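# Move the small gear from the tester to the tray

## Task

Remove the small gear from the tester, set it down inside the parts tray, and open the gripper so the gear is no longer held.

## Robot and tools

Robot: two 6-joint arms, left_arm and right_arm, each with a two-finger parallel gripper and a wrist camera. Bases in the scene frame: left_arm at (+0.043, +0.305, 0) m, right_arm at (-0.031, -0.306, 0) m, each turned slightly about z. Scene frame: origin on the table top midway between the arms, +z up, +x out over the table, left_arm on the +y side. The names left and right do not refer to image sides.

Joint order, used in every row and every per-joint list in results: shoulder (joint2), elbow (joint3), waist (joint1), wrist pitch (joint4), wrist yaw (joint5), wrist roll (joint6). Stated ranges in rad: waist -2.618..3.054, shoulder 0..3.142, elbow 0..3.142, wrist pitch -1.571..1.571, wrist yaw -1.571..1.571, wrist roll -2.094..2.094. True ends may differ by up to 0.036 rad.

Row format (shared by execute_actions and move): one flat list of 14 numbers, each in [-1, 1]. First the left_arm block (6 joint numbers in the order above, then its opening), then the right_arm block in the same layout. Both blocks are always present even if one arm is idle. Joint numbers are scaled offsets, not angles: 1.0 equals 1.202 rad for the waist, 1.258 shoulder, 1.238 elbow, 2.073 wrist pitch, 2.022 for wrist yaw and roll. The opening number is absolute: +1 fully open, -1 closed.

execute_actions(actions): a list of up to 15 actions; each action is a list of up to 15 rows, each row run for one 1/30 s step; if fewer rows are given the final one repeats to fill 15 steps (0.5 s per action). Joint offsets in every row are measured from the joint angles at the start of that action (not the previous row); for the first action, from the last reported angles. An action that would send a joint more than 0.036 rad beyond its range is rejected for both arms; if the first action is rejected or any action is malformed, nothing in the call runs. Requests past a real end are clipped, and a 'joint sent to its limit' line may appear. An empty list only returns the current state and images.

move(target, speed, blocking): target is one 14-number row; its joint offsets count from the 'Joint positions' in the latest result showing them. All joints travel in synchronized fashion, so the hand follows a curve, over 0.5 to 10 s. speed (0.01 to 2 rad/s, default 0.5) caps the joint with the largest travel. Moves do not avoid obstacles or the other arm; faster moves hit harder, and aiming beyond a contact presses harder. The fingers get their opening at the start. With blocking=false the reply comes after 0.5 s; then use wait(0) or stop before any new action or move. The result adds a 'move:' line with the outcome (done, off_target, moving, held, fault), limits=held or limits=none, and the joint farthest from target per arm.

wait(seconds): 0 to 10 s, arms keep their last command; ends early when a running move finishes. stop(): brakes a running move; it needs braking room. zoom_image(camera, region): region [x0, y0, x1, y1] in pixels of that camera's latest image, at most 504x504; cameras cam_head_left, cam_head_right, cam_high, cam_low (504x504) and cam_left_wrist, cam_right_wrist (616x616). read_manual(section) returns licence text only. finished_scene(scene): give the current scene number; it ends the scene irreversibly and reports success, so call it only once the gear sits in the tray and is released.

Result lines: per arm, end_effector_position (m) and end_effector_quat_wxyz in the scene frame; this point lies between the finger pads about 1 cm behind the tips, and fingers point along the gripper's +z, closing along its y. Reported positions can be off, more at long reach. 'Joint positions' and 'Joint velocities' list the six joints (rad, rad/s) then the pad gap (m; 0.094 fully open). 'Joint targets' shows current drive angles. grip_measured is the opening on the command scale (each gripper off by up to about 1 mm). 'joint command not followed' means a clearance check altered joint targets. FAULT or OVER-TEMPERATURE FAULT lines mean an arm was stopped. Camera calibration (K, distortion, T_world_to_cam) is given per camera and may be slightly off.

Motion limits: each joint's target stays within a lead of its measured angle (waist 0.202, shoulder 0.258, elbow 0.238, wrist pitch 0.573, yaw and roll 0.522 rad), and targets that would shift the hand over 70 mm are scaled back, so large changes take several actions; finish leftover motion with new commands. Zero offsets can let an arm sag; to hold, command back to the wanted angles first, then zeros, correcting shortfalls.

Gripping: keep commanding an opening about 0.03 below grip_measured to hold firmly (less for a lighter grip). Pads push up to roughly 50-62 N, briefly more at first contact. Objects held may be tugged occasionally.

Avoid: knocking anything off the table (fails the task), dropping or slipping the gear, slamming or hard pressing, arm-to-arm contact, and long loaded holds that heat motors (warning at 75 C, stop at 90 C, arm collapses at 100 C). Smooth, quick, low-effort motion is preferred.

Each tool is called after "Request:" as name([rows], argument=value, ...), one row to a line, values as JSON.

## Session

Request:
execute_actions(actions=[])

Scene clock: 0.00 s.
left_arm: end_effector_position=(+0.5495, +0.5347, +0.3289) grip_measured=+1.000 end_effector_quat_wxyz=(+0.486, -0.000, +0.861, +0.149) | right_arm: end_effector_position=(+0.2344, -0.1368, +0.1856) grip_measured=+1.000 end_effector_quat_wxyz=(+0.052, +0.028, +0.903, +0.426)
Joint names: [shoulder, elbow, waist, wrist pitch, wrist yaw, wrist roll]
Joint positions: left_arm=[ 1.883  1.964  0.391 -0.593  0.153  0.383  0.094] | right_arm=[ 1.391  1.097  0.331 -0.952 -0.841  0.334  0.094]
Joint velocities: left_arm=[-0.017 -0.037 -0.022 -0.051  0.022 -0.022  0.   ] | right_arm=[ 0.012 -0.007  0.002  0.066 -0.051  0.037  0.   ]
Motor temperatures (°C, as the motors report them): left_arm=[22 23 25 24 24 23] | right_arm=[23 23 24 23 22 25]
Joint targets: left_arm=[1.868 1.977 0.391 -0.587 0.154 0.383] | right_arm=[1.382 1.109 0.331 -0.947 -0.853 0.327]

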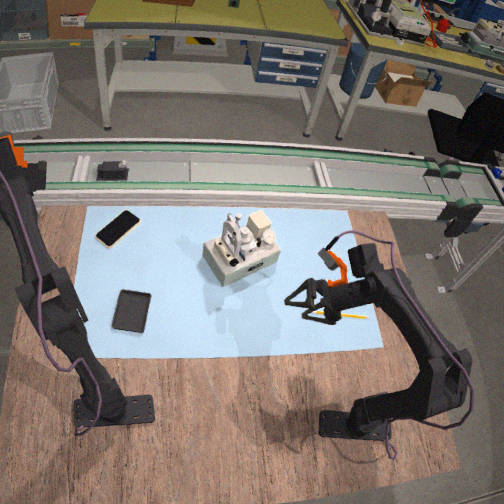

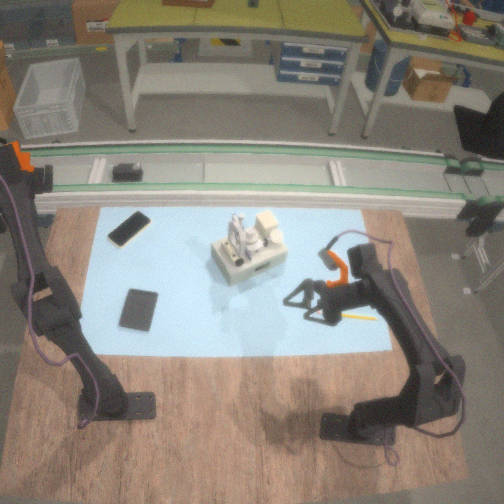

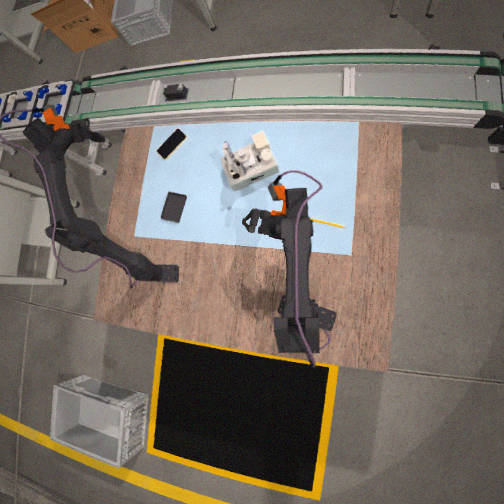

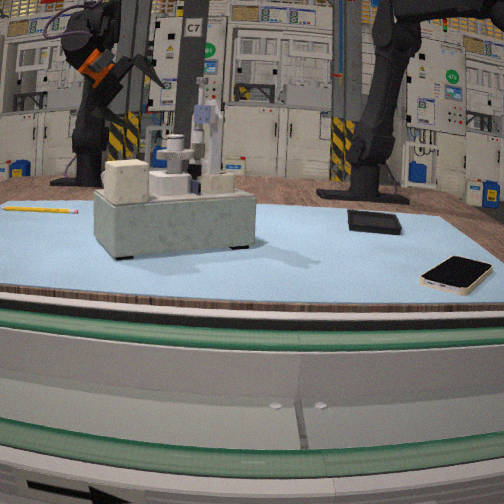

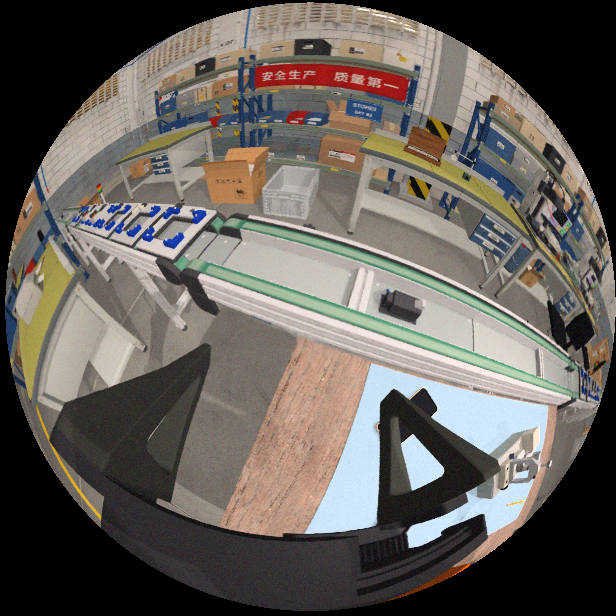

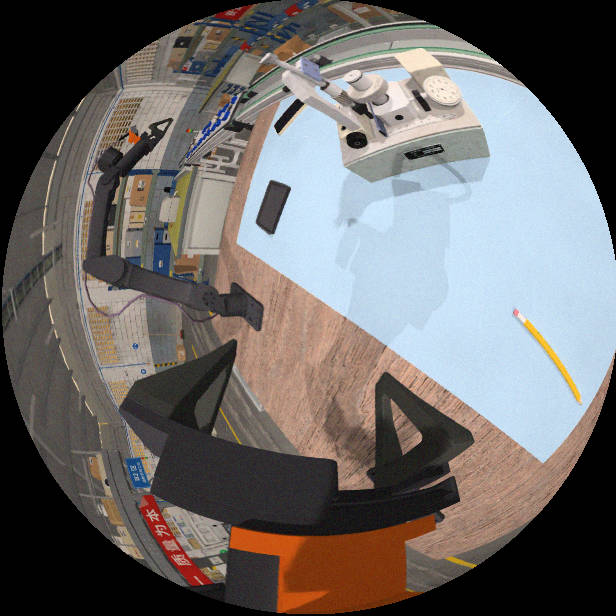

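Request:
zoom_image(camera="cam_head_left", region=[190, 200, 290, 300])

Request:
zoom_image(camera="cam_low", region=[80, 60, 280, 270])

Request:
zoom_image(camera="cam_right_wrist", region=[250, 40, 500, 200])

Request:
zoom_image(camera="cam_high", region=[210, 120, 300, 200])

Region (190, 200, 290, 300) of cam_head_left's 504x504 image, scaled by 5.040, with more detail than that image has.

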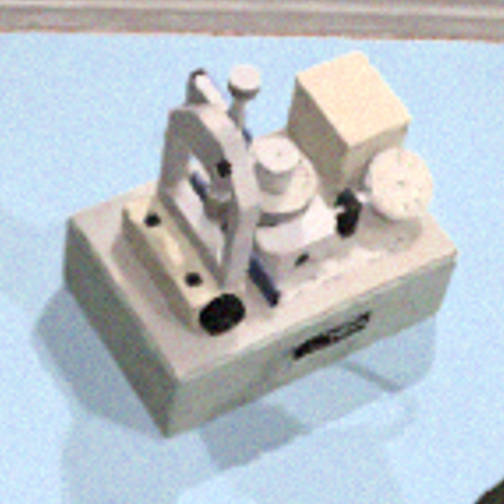

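Region (80, 60, 280, 270) of cam_low's 504x504 image, scaled by 2.400, with more detail than that image has; it fills the left 480 columns of this view, and the rest is white.

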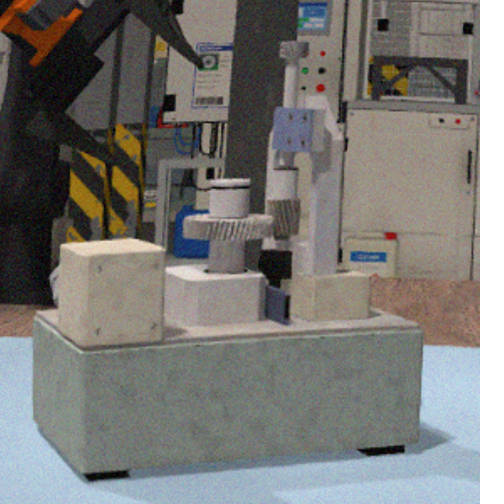

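Region (250, 40, 500, 200) of cam_right_wrist's 616x616 image, scaled by 2.016, with more detail than that image has; it fills the top 323 rows of this view, and the rest is white.

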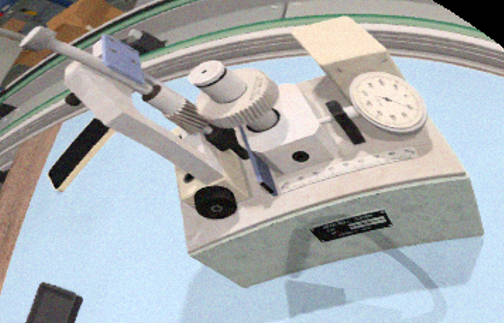

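Region (210, 120, 300, 200) of cam_high's 504x504 image, scaled by 5.600, with more detail than that image has.

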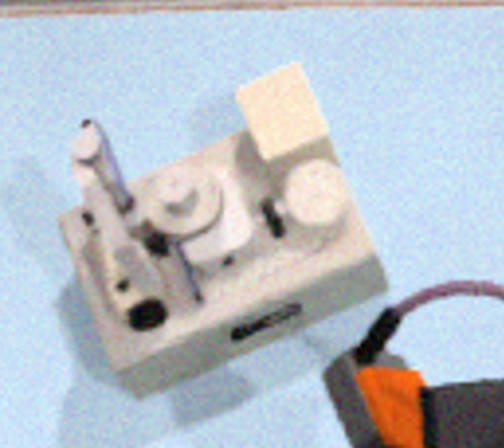

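Request:
move(target=[0.097,-0.954,-0.606,0.876,0.392,-0.19,1,0,0,0,0,0,0,1], speed=0.8)

Request:
zoom_image(camera="cam_left_wrist", region=[150, 100, 470, 420])

Scene clock: 4.57 s.
left_arm: end_effector_position=(+0.4419, +0.0553, +0.1470) grip_measured=+1.000 end_effector_quat_wxyz=(+0.582, +0.396, +0.590, -0.396) | right_arm: end_effector_position=(+0.2345, -0.1369, +0.1855) grip_measured=+1.000 end_effector_quat_wxyz=(+0.052, +0.028, +0.903, +0.426)
Joint names: [shoulder, elbow, waist, wrist pitch, wrist yaw, wrist roll]
Joint positions: left_arm=[ 2.003  0.788 -0.333  1.2    0.937  0.006  0.094] | right_arm=[ 1.391  1.097  0.331 -0.952 -0.841  0.334  0.094]
Joint velocities: left_arm=[-0.007  0.017  0.017  0.022 -0.022  0.007  0.   ] | right_arm=[-0.002 -0.012  0.007  0.066  0.007 -0.022  0.   ]
Motor temperatures (°C, as the motors report them): left_arm=[23 23 25 26 24 23] | right_arm=[23 24 24 23 22 25]
Joint targets: left_arm=[2.005 0.783 -0.337 1.222 0.945 -0.001] | right_arm=[1.391 1.097 0.331 -0.952 -0.842 0.334]
move: off_target (left_arm); limits=none; left_arm: farthest joint: the wrist pitch, 0.023 radians from its target (1.816 radians at the start); right_arm: farthest joint: the waist, 0.000 radians from its target (0.000 radians at the start)
camera_calibration (this result's frames):
cam_left_wrist: T_world_to_cam=[[-0.87843, -0.330611, 0.345047, 0.350505], [-0.452579, 0.343778, -0.822793, 0.343247], [0.153405, -0.878927, -0.451612, 0.144234], [0, 0, 0, 1]] pos_world=[0.441114, 0.124651, 0.226618]
cam_right_wrist: T_world_to_cam=[[0.265492, -0.607122, -0.748944, -0.00697639], [-0.886799, -0.458579, 0.0573812, 0.178858], [-0.378288, 0.648929, -0.660144, 0.425445], [0, 0, 0, 1]] pos_world=[0.321404, -0.198298, 0.265367]

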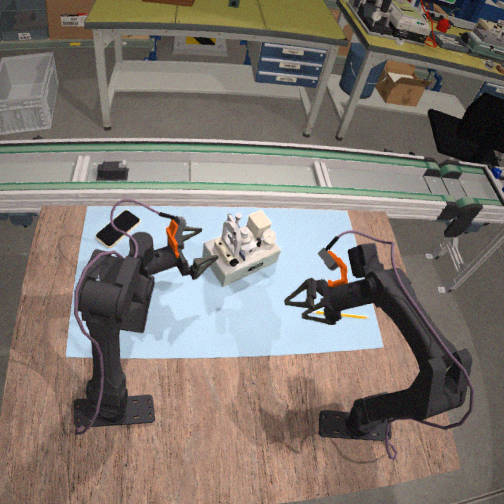

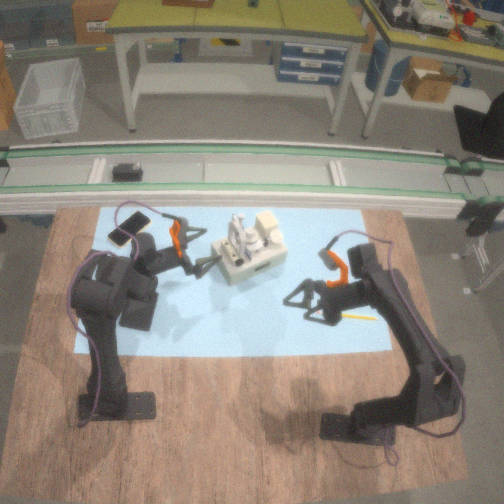

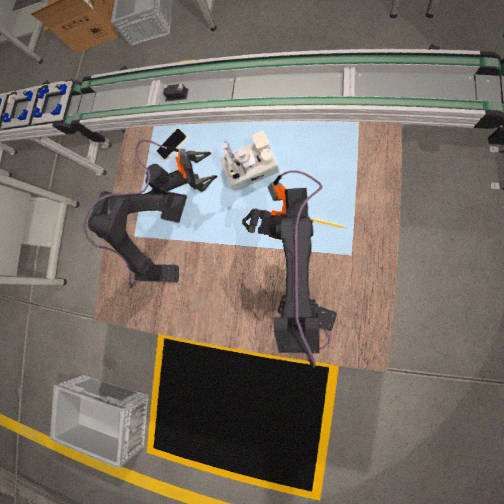

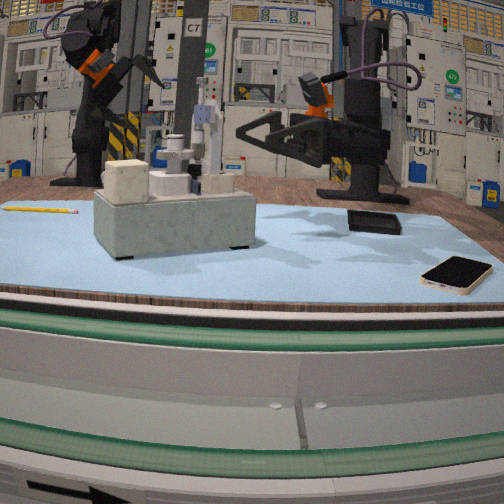

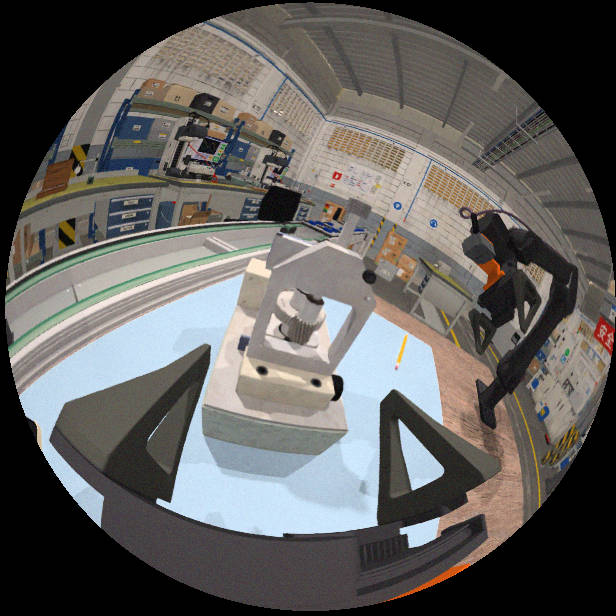

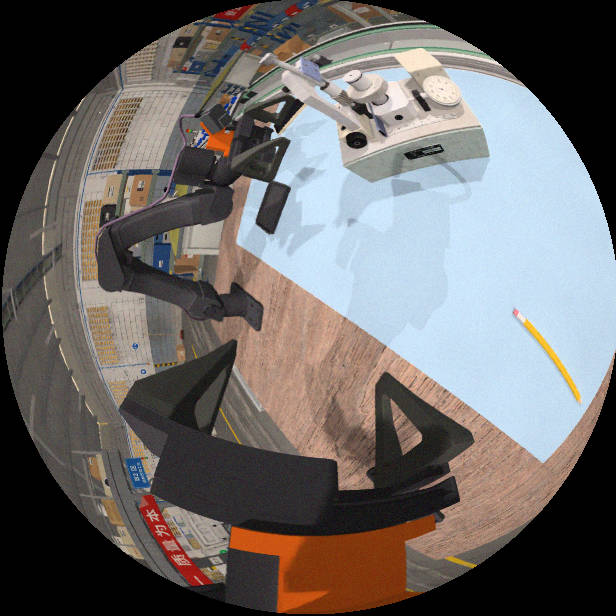

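Region (150, 100, 470, 420) of cam_left_wrist's 616x616 image, scaled by 1.575, with more detail than that image has.

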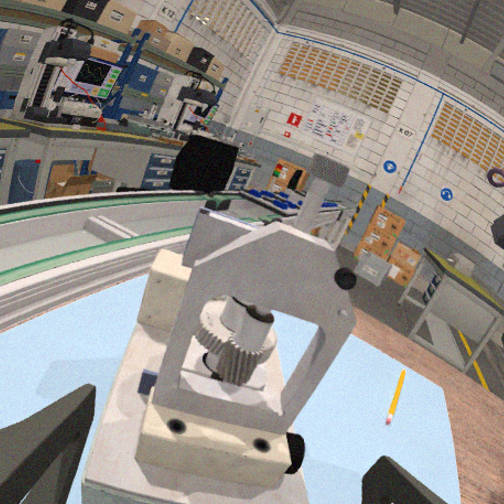

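Request:
move(target=[0,0,0,0,0,0,1,0.216,0.158,0.328,0.445,0.416,-0.165,0.3], speed=0.8)

Request:
move(target=[0,0,0,0,0,0,1,0.164,0.106,0,0.036,0,0,0.3], speed=0.3)

Request:
zoom_image(camera="cam_right_wrist", region=[150, 200, 470, 520])

Request:
zoom_image(camera="cam_low", region=[100, 30, 300, 230])

Scene clock: 7.20 s.
left_arm: end_effector_position=(+0.4419, +0.0553, +0.1471) grip_measured=+1.000 end_effector_quat_wxyz=(+0.582, +0.396, +0.589, -0.396) | right_arm: end_effector_position=(+0.4172, -0.0486, +0.2363) grip_measured=+0.303 end_effector_quat_wxyz=(+0.515, -0.215, +0.817, +0.142)
Joint names: [shoulder, elbow, waist, wrist pitch, wrist yaw, wrist roll]
Joint positions: left_arm=[ 2.003  0.788 -0.333  1.201  0.937  0.006  0.094] | right_arm=[ 1.658  1.264  0.72  -0.048 -0.009  0.008  0.061]
Joint velocities: left_arm=[ 0.002  0.007  0.007 -0.007  0.007 -0.007  0.   ] | right_arm=[ 0.007 -0.012  0.002 -0.051  0.037  0.051 -0.002]
Motor temperatures (°C, as the motors report them): left_arm=[24 23 25 26 24 23] | right_arm=[23 25 24 24 22 25]
Joint targets: left_arm=[2.003 0.788 -0.333 1.200 0.937 0.006] | right_arm=[1.663 1.293 0.726 -0.030 0.001 0.000]
move: off_target (right_arm); limits=none; left_arm: farthest joint: the wrist pitch, 0.001 radians from its target (0.001 radians at the start); right_arm: farthest joint: the elbow, 0.029 radians from its target (0.196 radians at the start)
camera_calibration (this result's frames):
cam_left_wrist: T_world_to_cam=[[-0.878562, -0.330499, 0.344818, 0.350546], [-0.452263, 0.343503, -0.823082, 0.343276], [0.153582, -0.879077, -0.451261, 0.144172], [0, 0, 0, 1]] pos_world=[0.441085, 0.124677, 0.226729]
cam_right_wrist: T_world_to_cam=[[0.610703, -0.761994, 0.215423, -0.343221], [-0.572126, -0.61268, -0.545247, 0.382087], [0.54746, 0.209735, -0.810122, 0.0986391], [0, 0, 0, 1]] pos_world=[0.374207, -0.048123, 0.362179]

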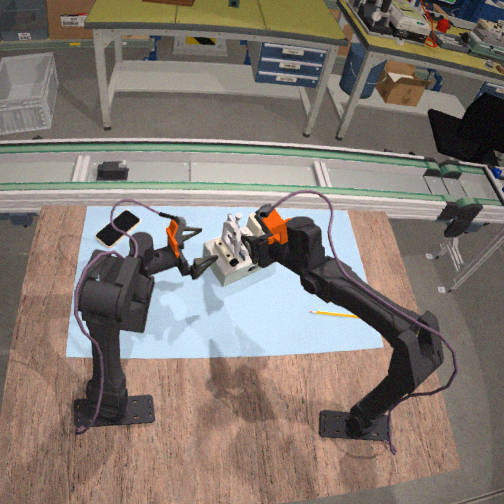

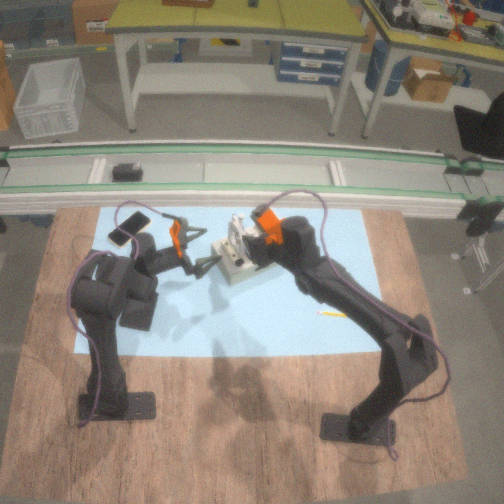

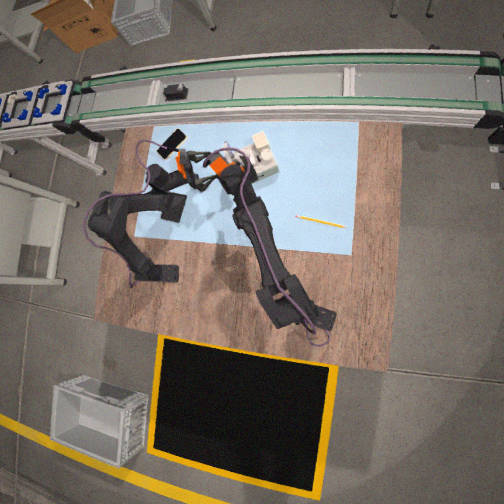

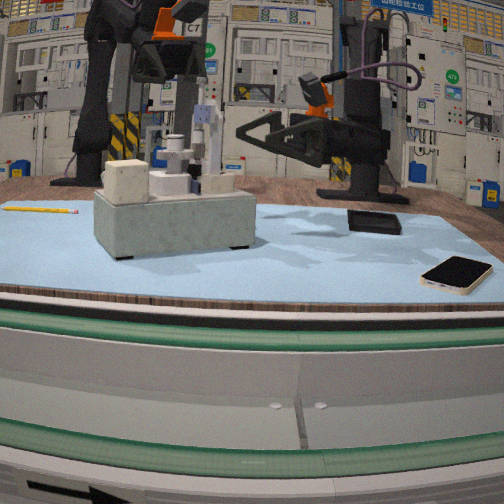

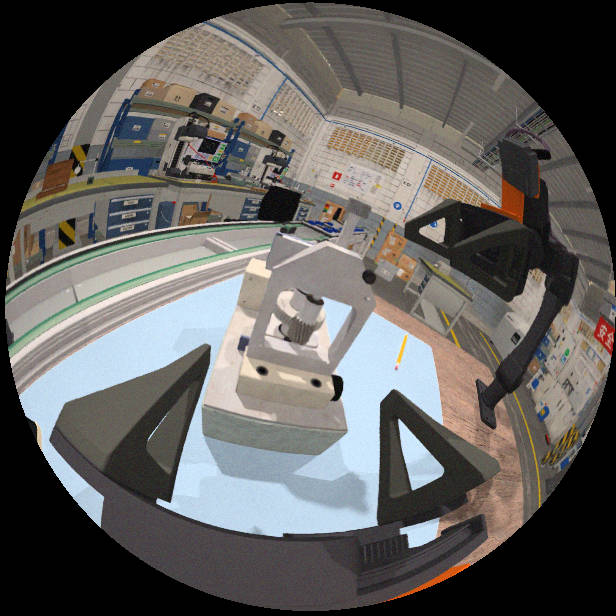

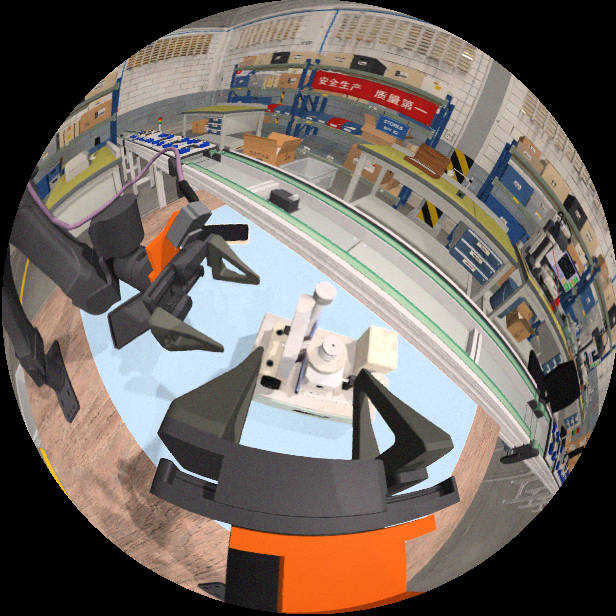

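Scene clock: 8.47 s.
left_arm: end_effector_position=(+0.4419, +0.0553, +0.1471) grip_measured=+1.000 end_effector_quat_wxyz=(+0.582, +0.396, +0.589, -0.396) | right_arm: end_effector_position=(+0.4539, -0.0278, +0.1883) grip_measured=+0.303 end_effector_quat_wxyz=(+0.494, -0.218, +0.830, +0.136)
Joint names: [shoulder, elbow, waist, wrist pitch, wrist yaw, wrist roll]
Joint positions: left_arm=[ 2.003  0.788 -0.333  1.201  0.937  0.006  0.094] | right_arm=[ 1.865  1.364  0.72   0.007 -0.009  0.008  0.061]
Joint velocities: left_arm=[ 0.007 -0.017  0.002 -0.022 -0.007 -0.007  0.   ] | right_arm=[-0.002 -0.017 -0.007 -0.007 -0.007 -0.007  0.001]
Motor temperatures (°C, as the motors report them): left_arm=[24 24 25 26 24 23] | right_arm=[24 25 24 24 22 25]
Joint targets: left_arm=[2.003 0.788 -0.333 1.201 0.937 0.006] | right_arm=[1.865 1.395 0.720 0.026 -0.010 0.008]
move: off_target (right_arm); limits=none; left_arm: farthest joint: the waist, 0.000 radians from its target (0.000 radians at the start); right_arm: farthest joint: the elbow, 0.031 radians from its target (0.131 radians at the start)
camera_calibration (this result's frames):
cam_left_wrist: T_world_to_cam=[[-0.878562, -0.330499, 0.344818, 0.350546], [-0.452263, 0.343503, -0.823082, 0.343276], [0.153582, -0.879077, -0.451261, 0.144172], [0, 0, 0, 1]] pos_world=[0.441085, 0.124677, 0.226729]
cam_right_wrist: T_world_to_cam=[[0.620104, -0.75667, 0.207172, -0.342047], [-0.59546, -0.625893, -0.503672, 0.392115], [0.510781, 0.188966, -0.838686, 0.0567884], [0, 0, 0, 1]] pos_world=[0.416587, -0.0241256, 0.315988]

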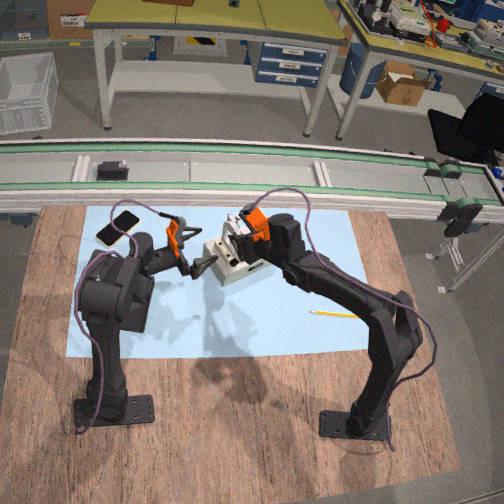

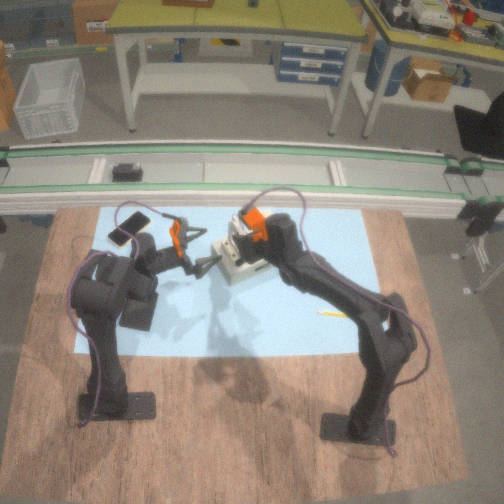

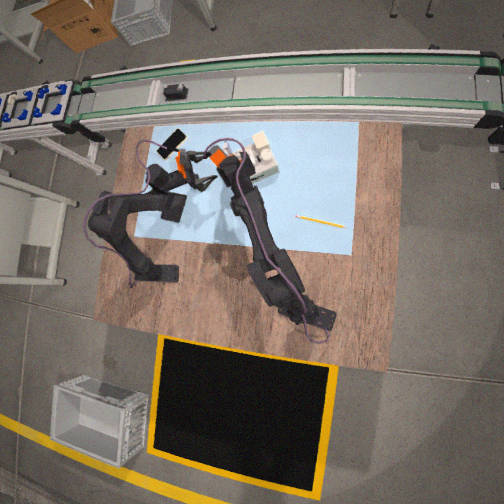

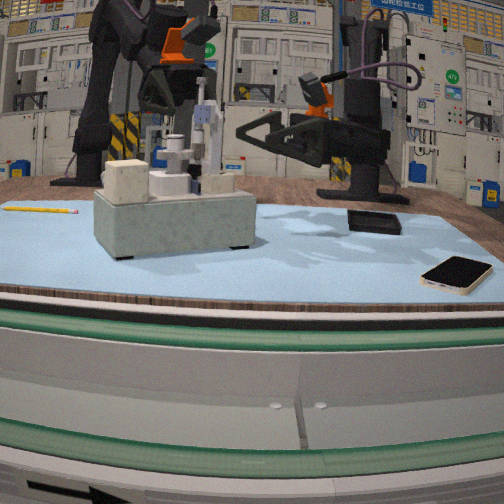

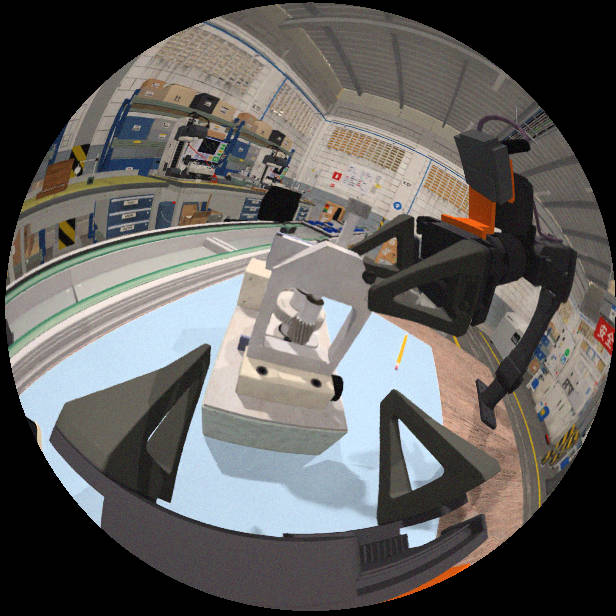

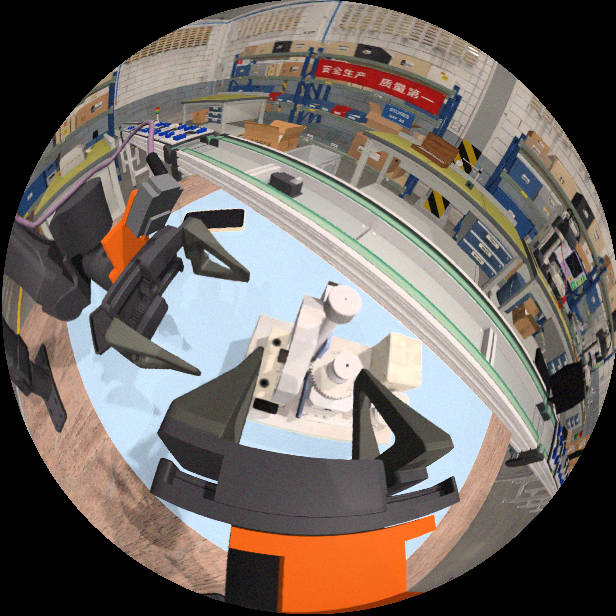

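Region (150, 200, 470, 520) of cam_right_wrist's 616x616 image, scaled by 1.575, with more detail than that image has.

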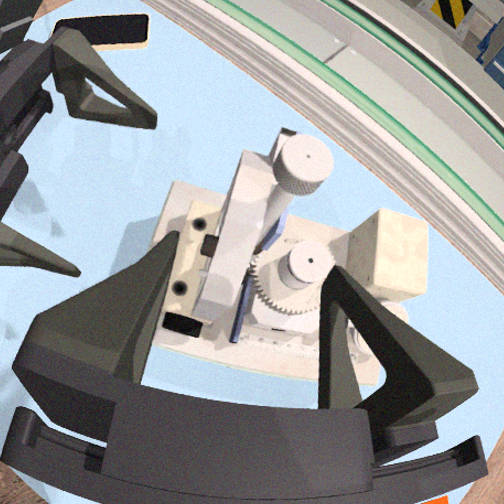

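Region (100, 30, 300, 230) of cam_low's 504x504 image, scaled by 2.520, with more detail than that image has.

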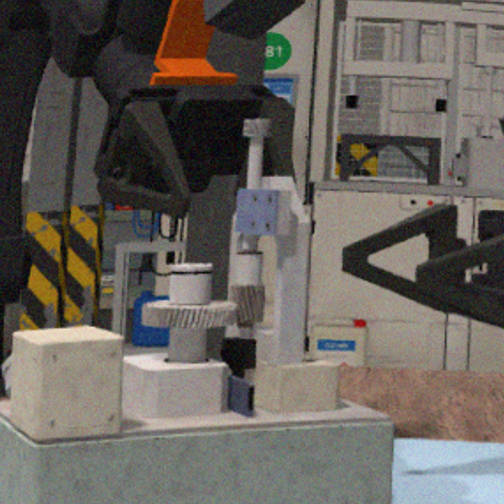

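Request:
move(target=[0,0,0,0,0,0,1,0,0.179,0,0,0,0,0.3], speed=0.3)

Request:
move(target=[0,0,0,0,0,0,1,0.068,0.025,0,0,0,0,0.3], speed=0.2)

Request:
zoom_image(camera="cam_low", region=[100, 30, 300, 230])

Scene clock: 9.97 s.
left_arm: end_effector_position=(+0.4419, +0.0553, +0.1471) grip_measured=+1.000 end_effector_quat_wxyz=(+0.582, +0.396, +0.589, -0.396) | right_arm: end_effector_position=(+0.4771, -0.0146, +0.2817) grip_measured=+0.303 end_effector_quat_wxyz=(+0.572, -0.205, +0.779, +0.157)
Joint names: [shoulder, elbow, waist, wrist pitch, wrist yaw, wrist roll]
Joint positions: left_arm=[ 2.003  0.788 -0.333  1.201  0.937  0.006  0.094] | right_arm=[ 1.865  1.562  0.72   0.003 -0.009  0.008  0.061]
Joint velocities: left_arm=[-0.012 -0.007  0.002  0.037  0.007 -0.022  0.   ] | right_arm=[-0.007 -0.022  0.007  0.022 -0.051  0.007  0.   ]
Motor temperatures (°C, as the motors report them): left_arm=[24 24 25 26 24 23] | right_arm=[24 26 24 24 22 25]
Joint targets: left_arm=[2.003 0.788 -0.333 1.201 0.937 0.006] | right_arm=[1.865 1.586 0.720 0.007 -0.009 0.008]
move: off_target (right_arm); limits=none; left_arm: farthest joint: the waist, 0.000 radians from its target (0.000 radians at the start); right_arm: farthest joint: the elbow, 0.024 radians from its target (0.222 radians at the start)
camera_calibration (this result's frames):
cam_left_wrist: T_world_to_cam=[[-0.878562, -0.330499, 0.344818, 0.350546], [-0.452263, 0.343503, -0.823082, 0.343276], [0.153582, -0.879077, -0.451261, 0.144172], [0, 0, 0, 1]] pos_world=[0.441085, 0.124677, 0.226729]
cam_right_wrist: T_world_to_cam=[[0.582749, -0.777823, 0.235362, -0.356259], [-0.497809, -0.570598, -0.653149, 0.457486], [0.642332, 0.263456, -0.719723, 0.0255815], [0, 0, 0, 1]] pos_world=[0.418919, -0.0228054, 0.401068]

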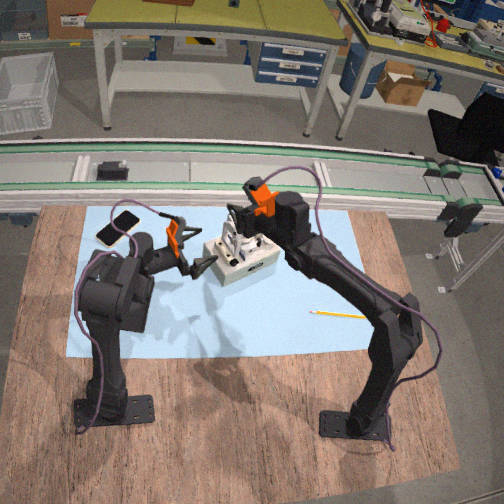

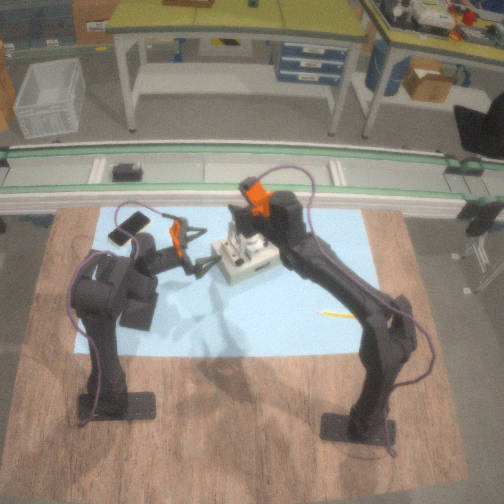

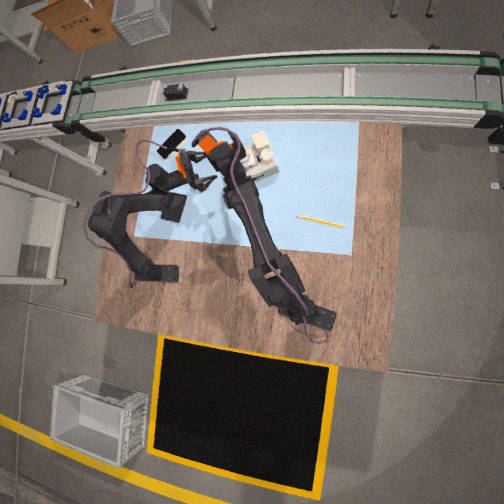

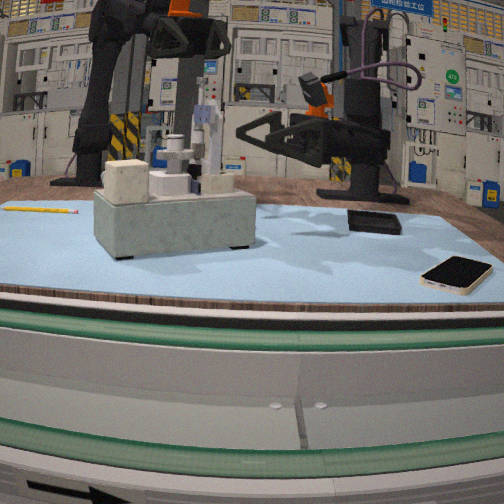

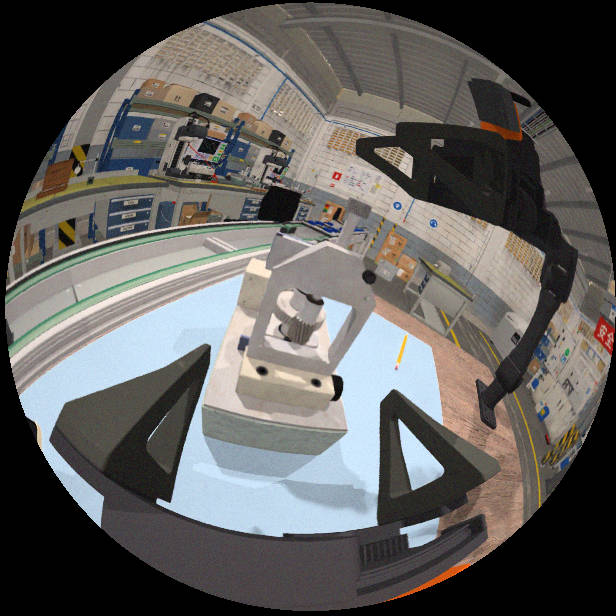

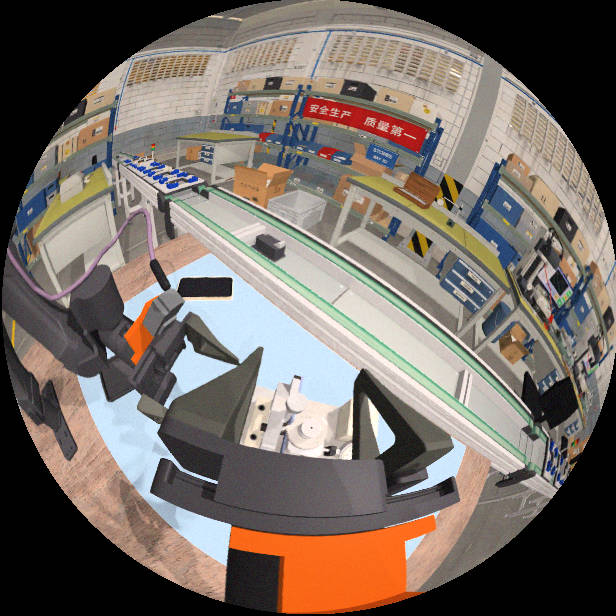

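Scene clock: 10.77 s.
left_arm: end_effector_position=(+0.4419, +0.0553, +0.1471) grip_measured=+1.000 end_effector_quat_wxyz=(+0.582, +0.396, +0.589, -0.396) | right_arm: end_effector_position=(+0.4876, -0.0087, +0.2285) grip_measured=+0.303 end_effector_quat_wxyz=(+0.534, -0.212, +0.805, +0.147)
Joint names: [shoulder, elbow, waist, wrist pitch, wrist yaw, wrist roll]
Joint positions: left_arm=[ 2.003  0.788 -0.333  1.201  0.937  0.006  0.094] | right_arm=[ 1.956  1.562  0.72  -0.002 -0.009  0.008  0.061]
Joint velocities: left_arm=[-0.012 -0.012  0.002  0.022 -0.022  0.081  0.   ] | right_arm=[-0.007 -0.002 -0.002  0.007  0.007  0.022  0.001]
Motor temperatures (°C, as the motors report them): left_arm=[24 24 25 26 24 23] | right_arm=[24 26 24 24 22 25]
Joint targets: left_arm=[2.003 0.788 -0.333 1.201 0.937 0.006] | right_arm=[1.951 1.593 0.720 0.003 -0.009 0.008]
move: off_target (right_arm); limits=none; left_arm: farthest joint: the waist, 0.000 radians from its target (0.000 radians at the start); right_arm: farthest joint: the elbow, 0.031 radians from its target (0.031 radians at the start)
camera_calibration (this result's frames):
cam_left_wrist: T_world_to_cam=[[-0.878562, -0.330499, 0.344818, 0.350546], [-0.452263, 0.343503, -0.823082, 0.343276], [0.153582, -0.879077, -0.451261, 0.144172], [0, 0, 0, 1]] pos_world=[0.441085, 0.124677, 0.226729]
cam_right_wrist: T_world_to_cam=[[0.601835, -0.767015, 0.222445, -0.351483], [-0.549299, -0.599754, -0.581864, 0.439888], [0.579711, 0.227997, -0.782274, 0.0234906], [0, 0, 0, 1]] pos_world=[0.439547, -0.0111244, 0.352517]

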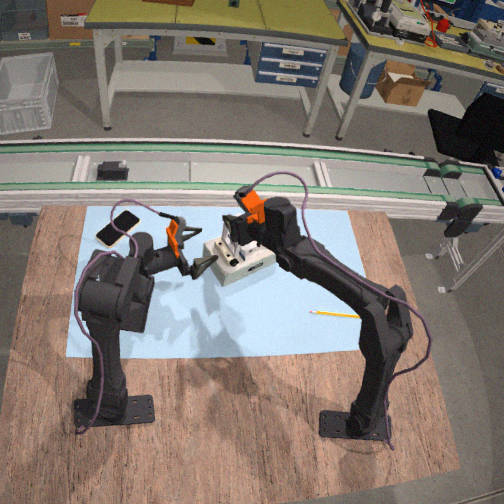

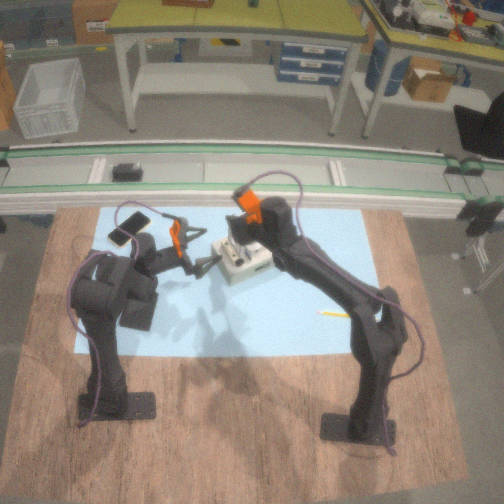

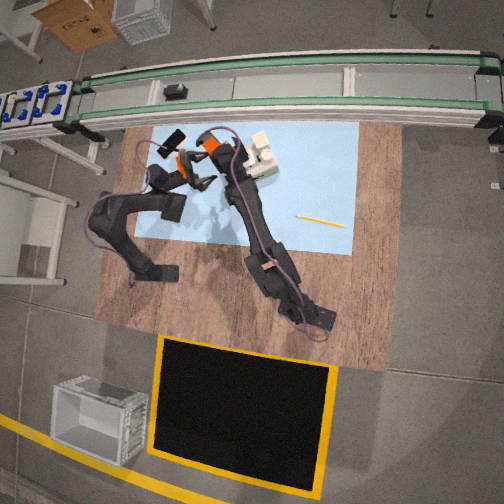

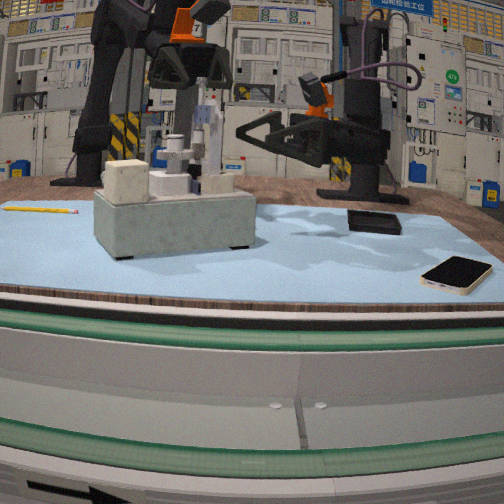

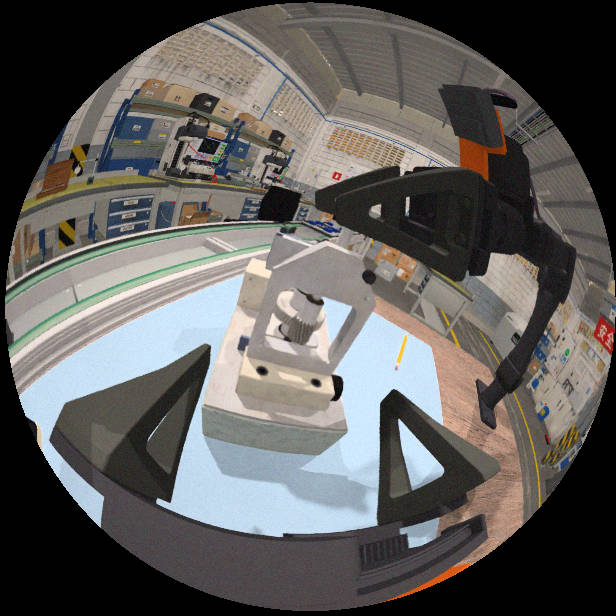

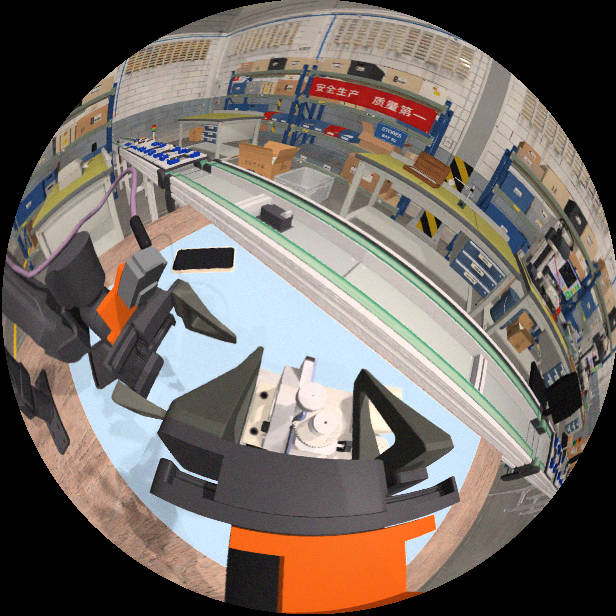

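Region (100, 30, 300, 230) of cam_low's 504x504 image, scaled by 2.520, with more detail than that image has.

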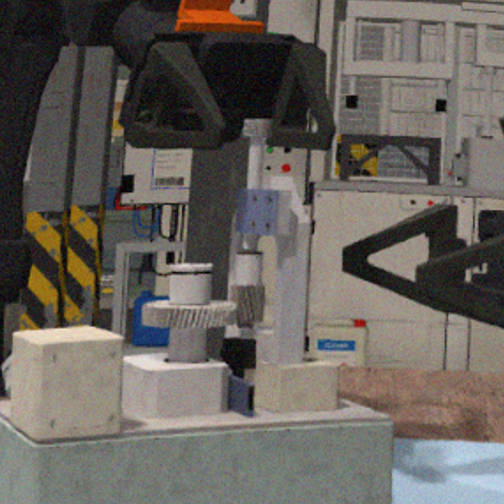

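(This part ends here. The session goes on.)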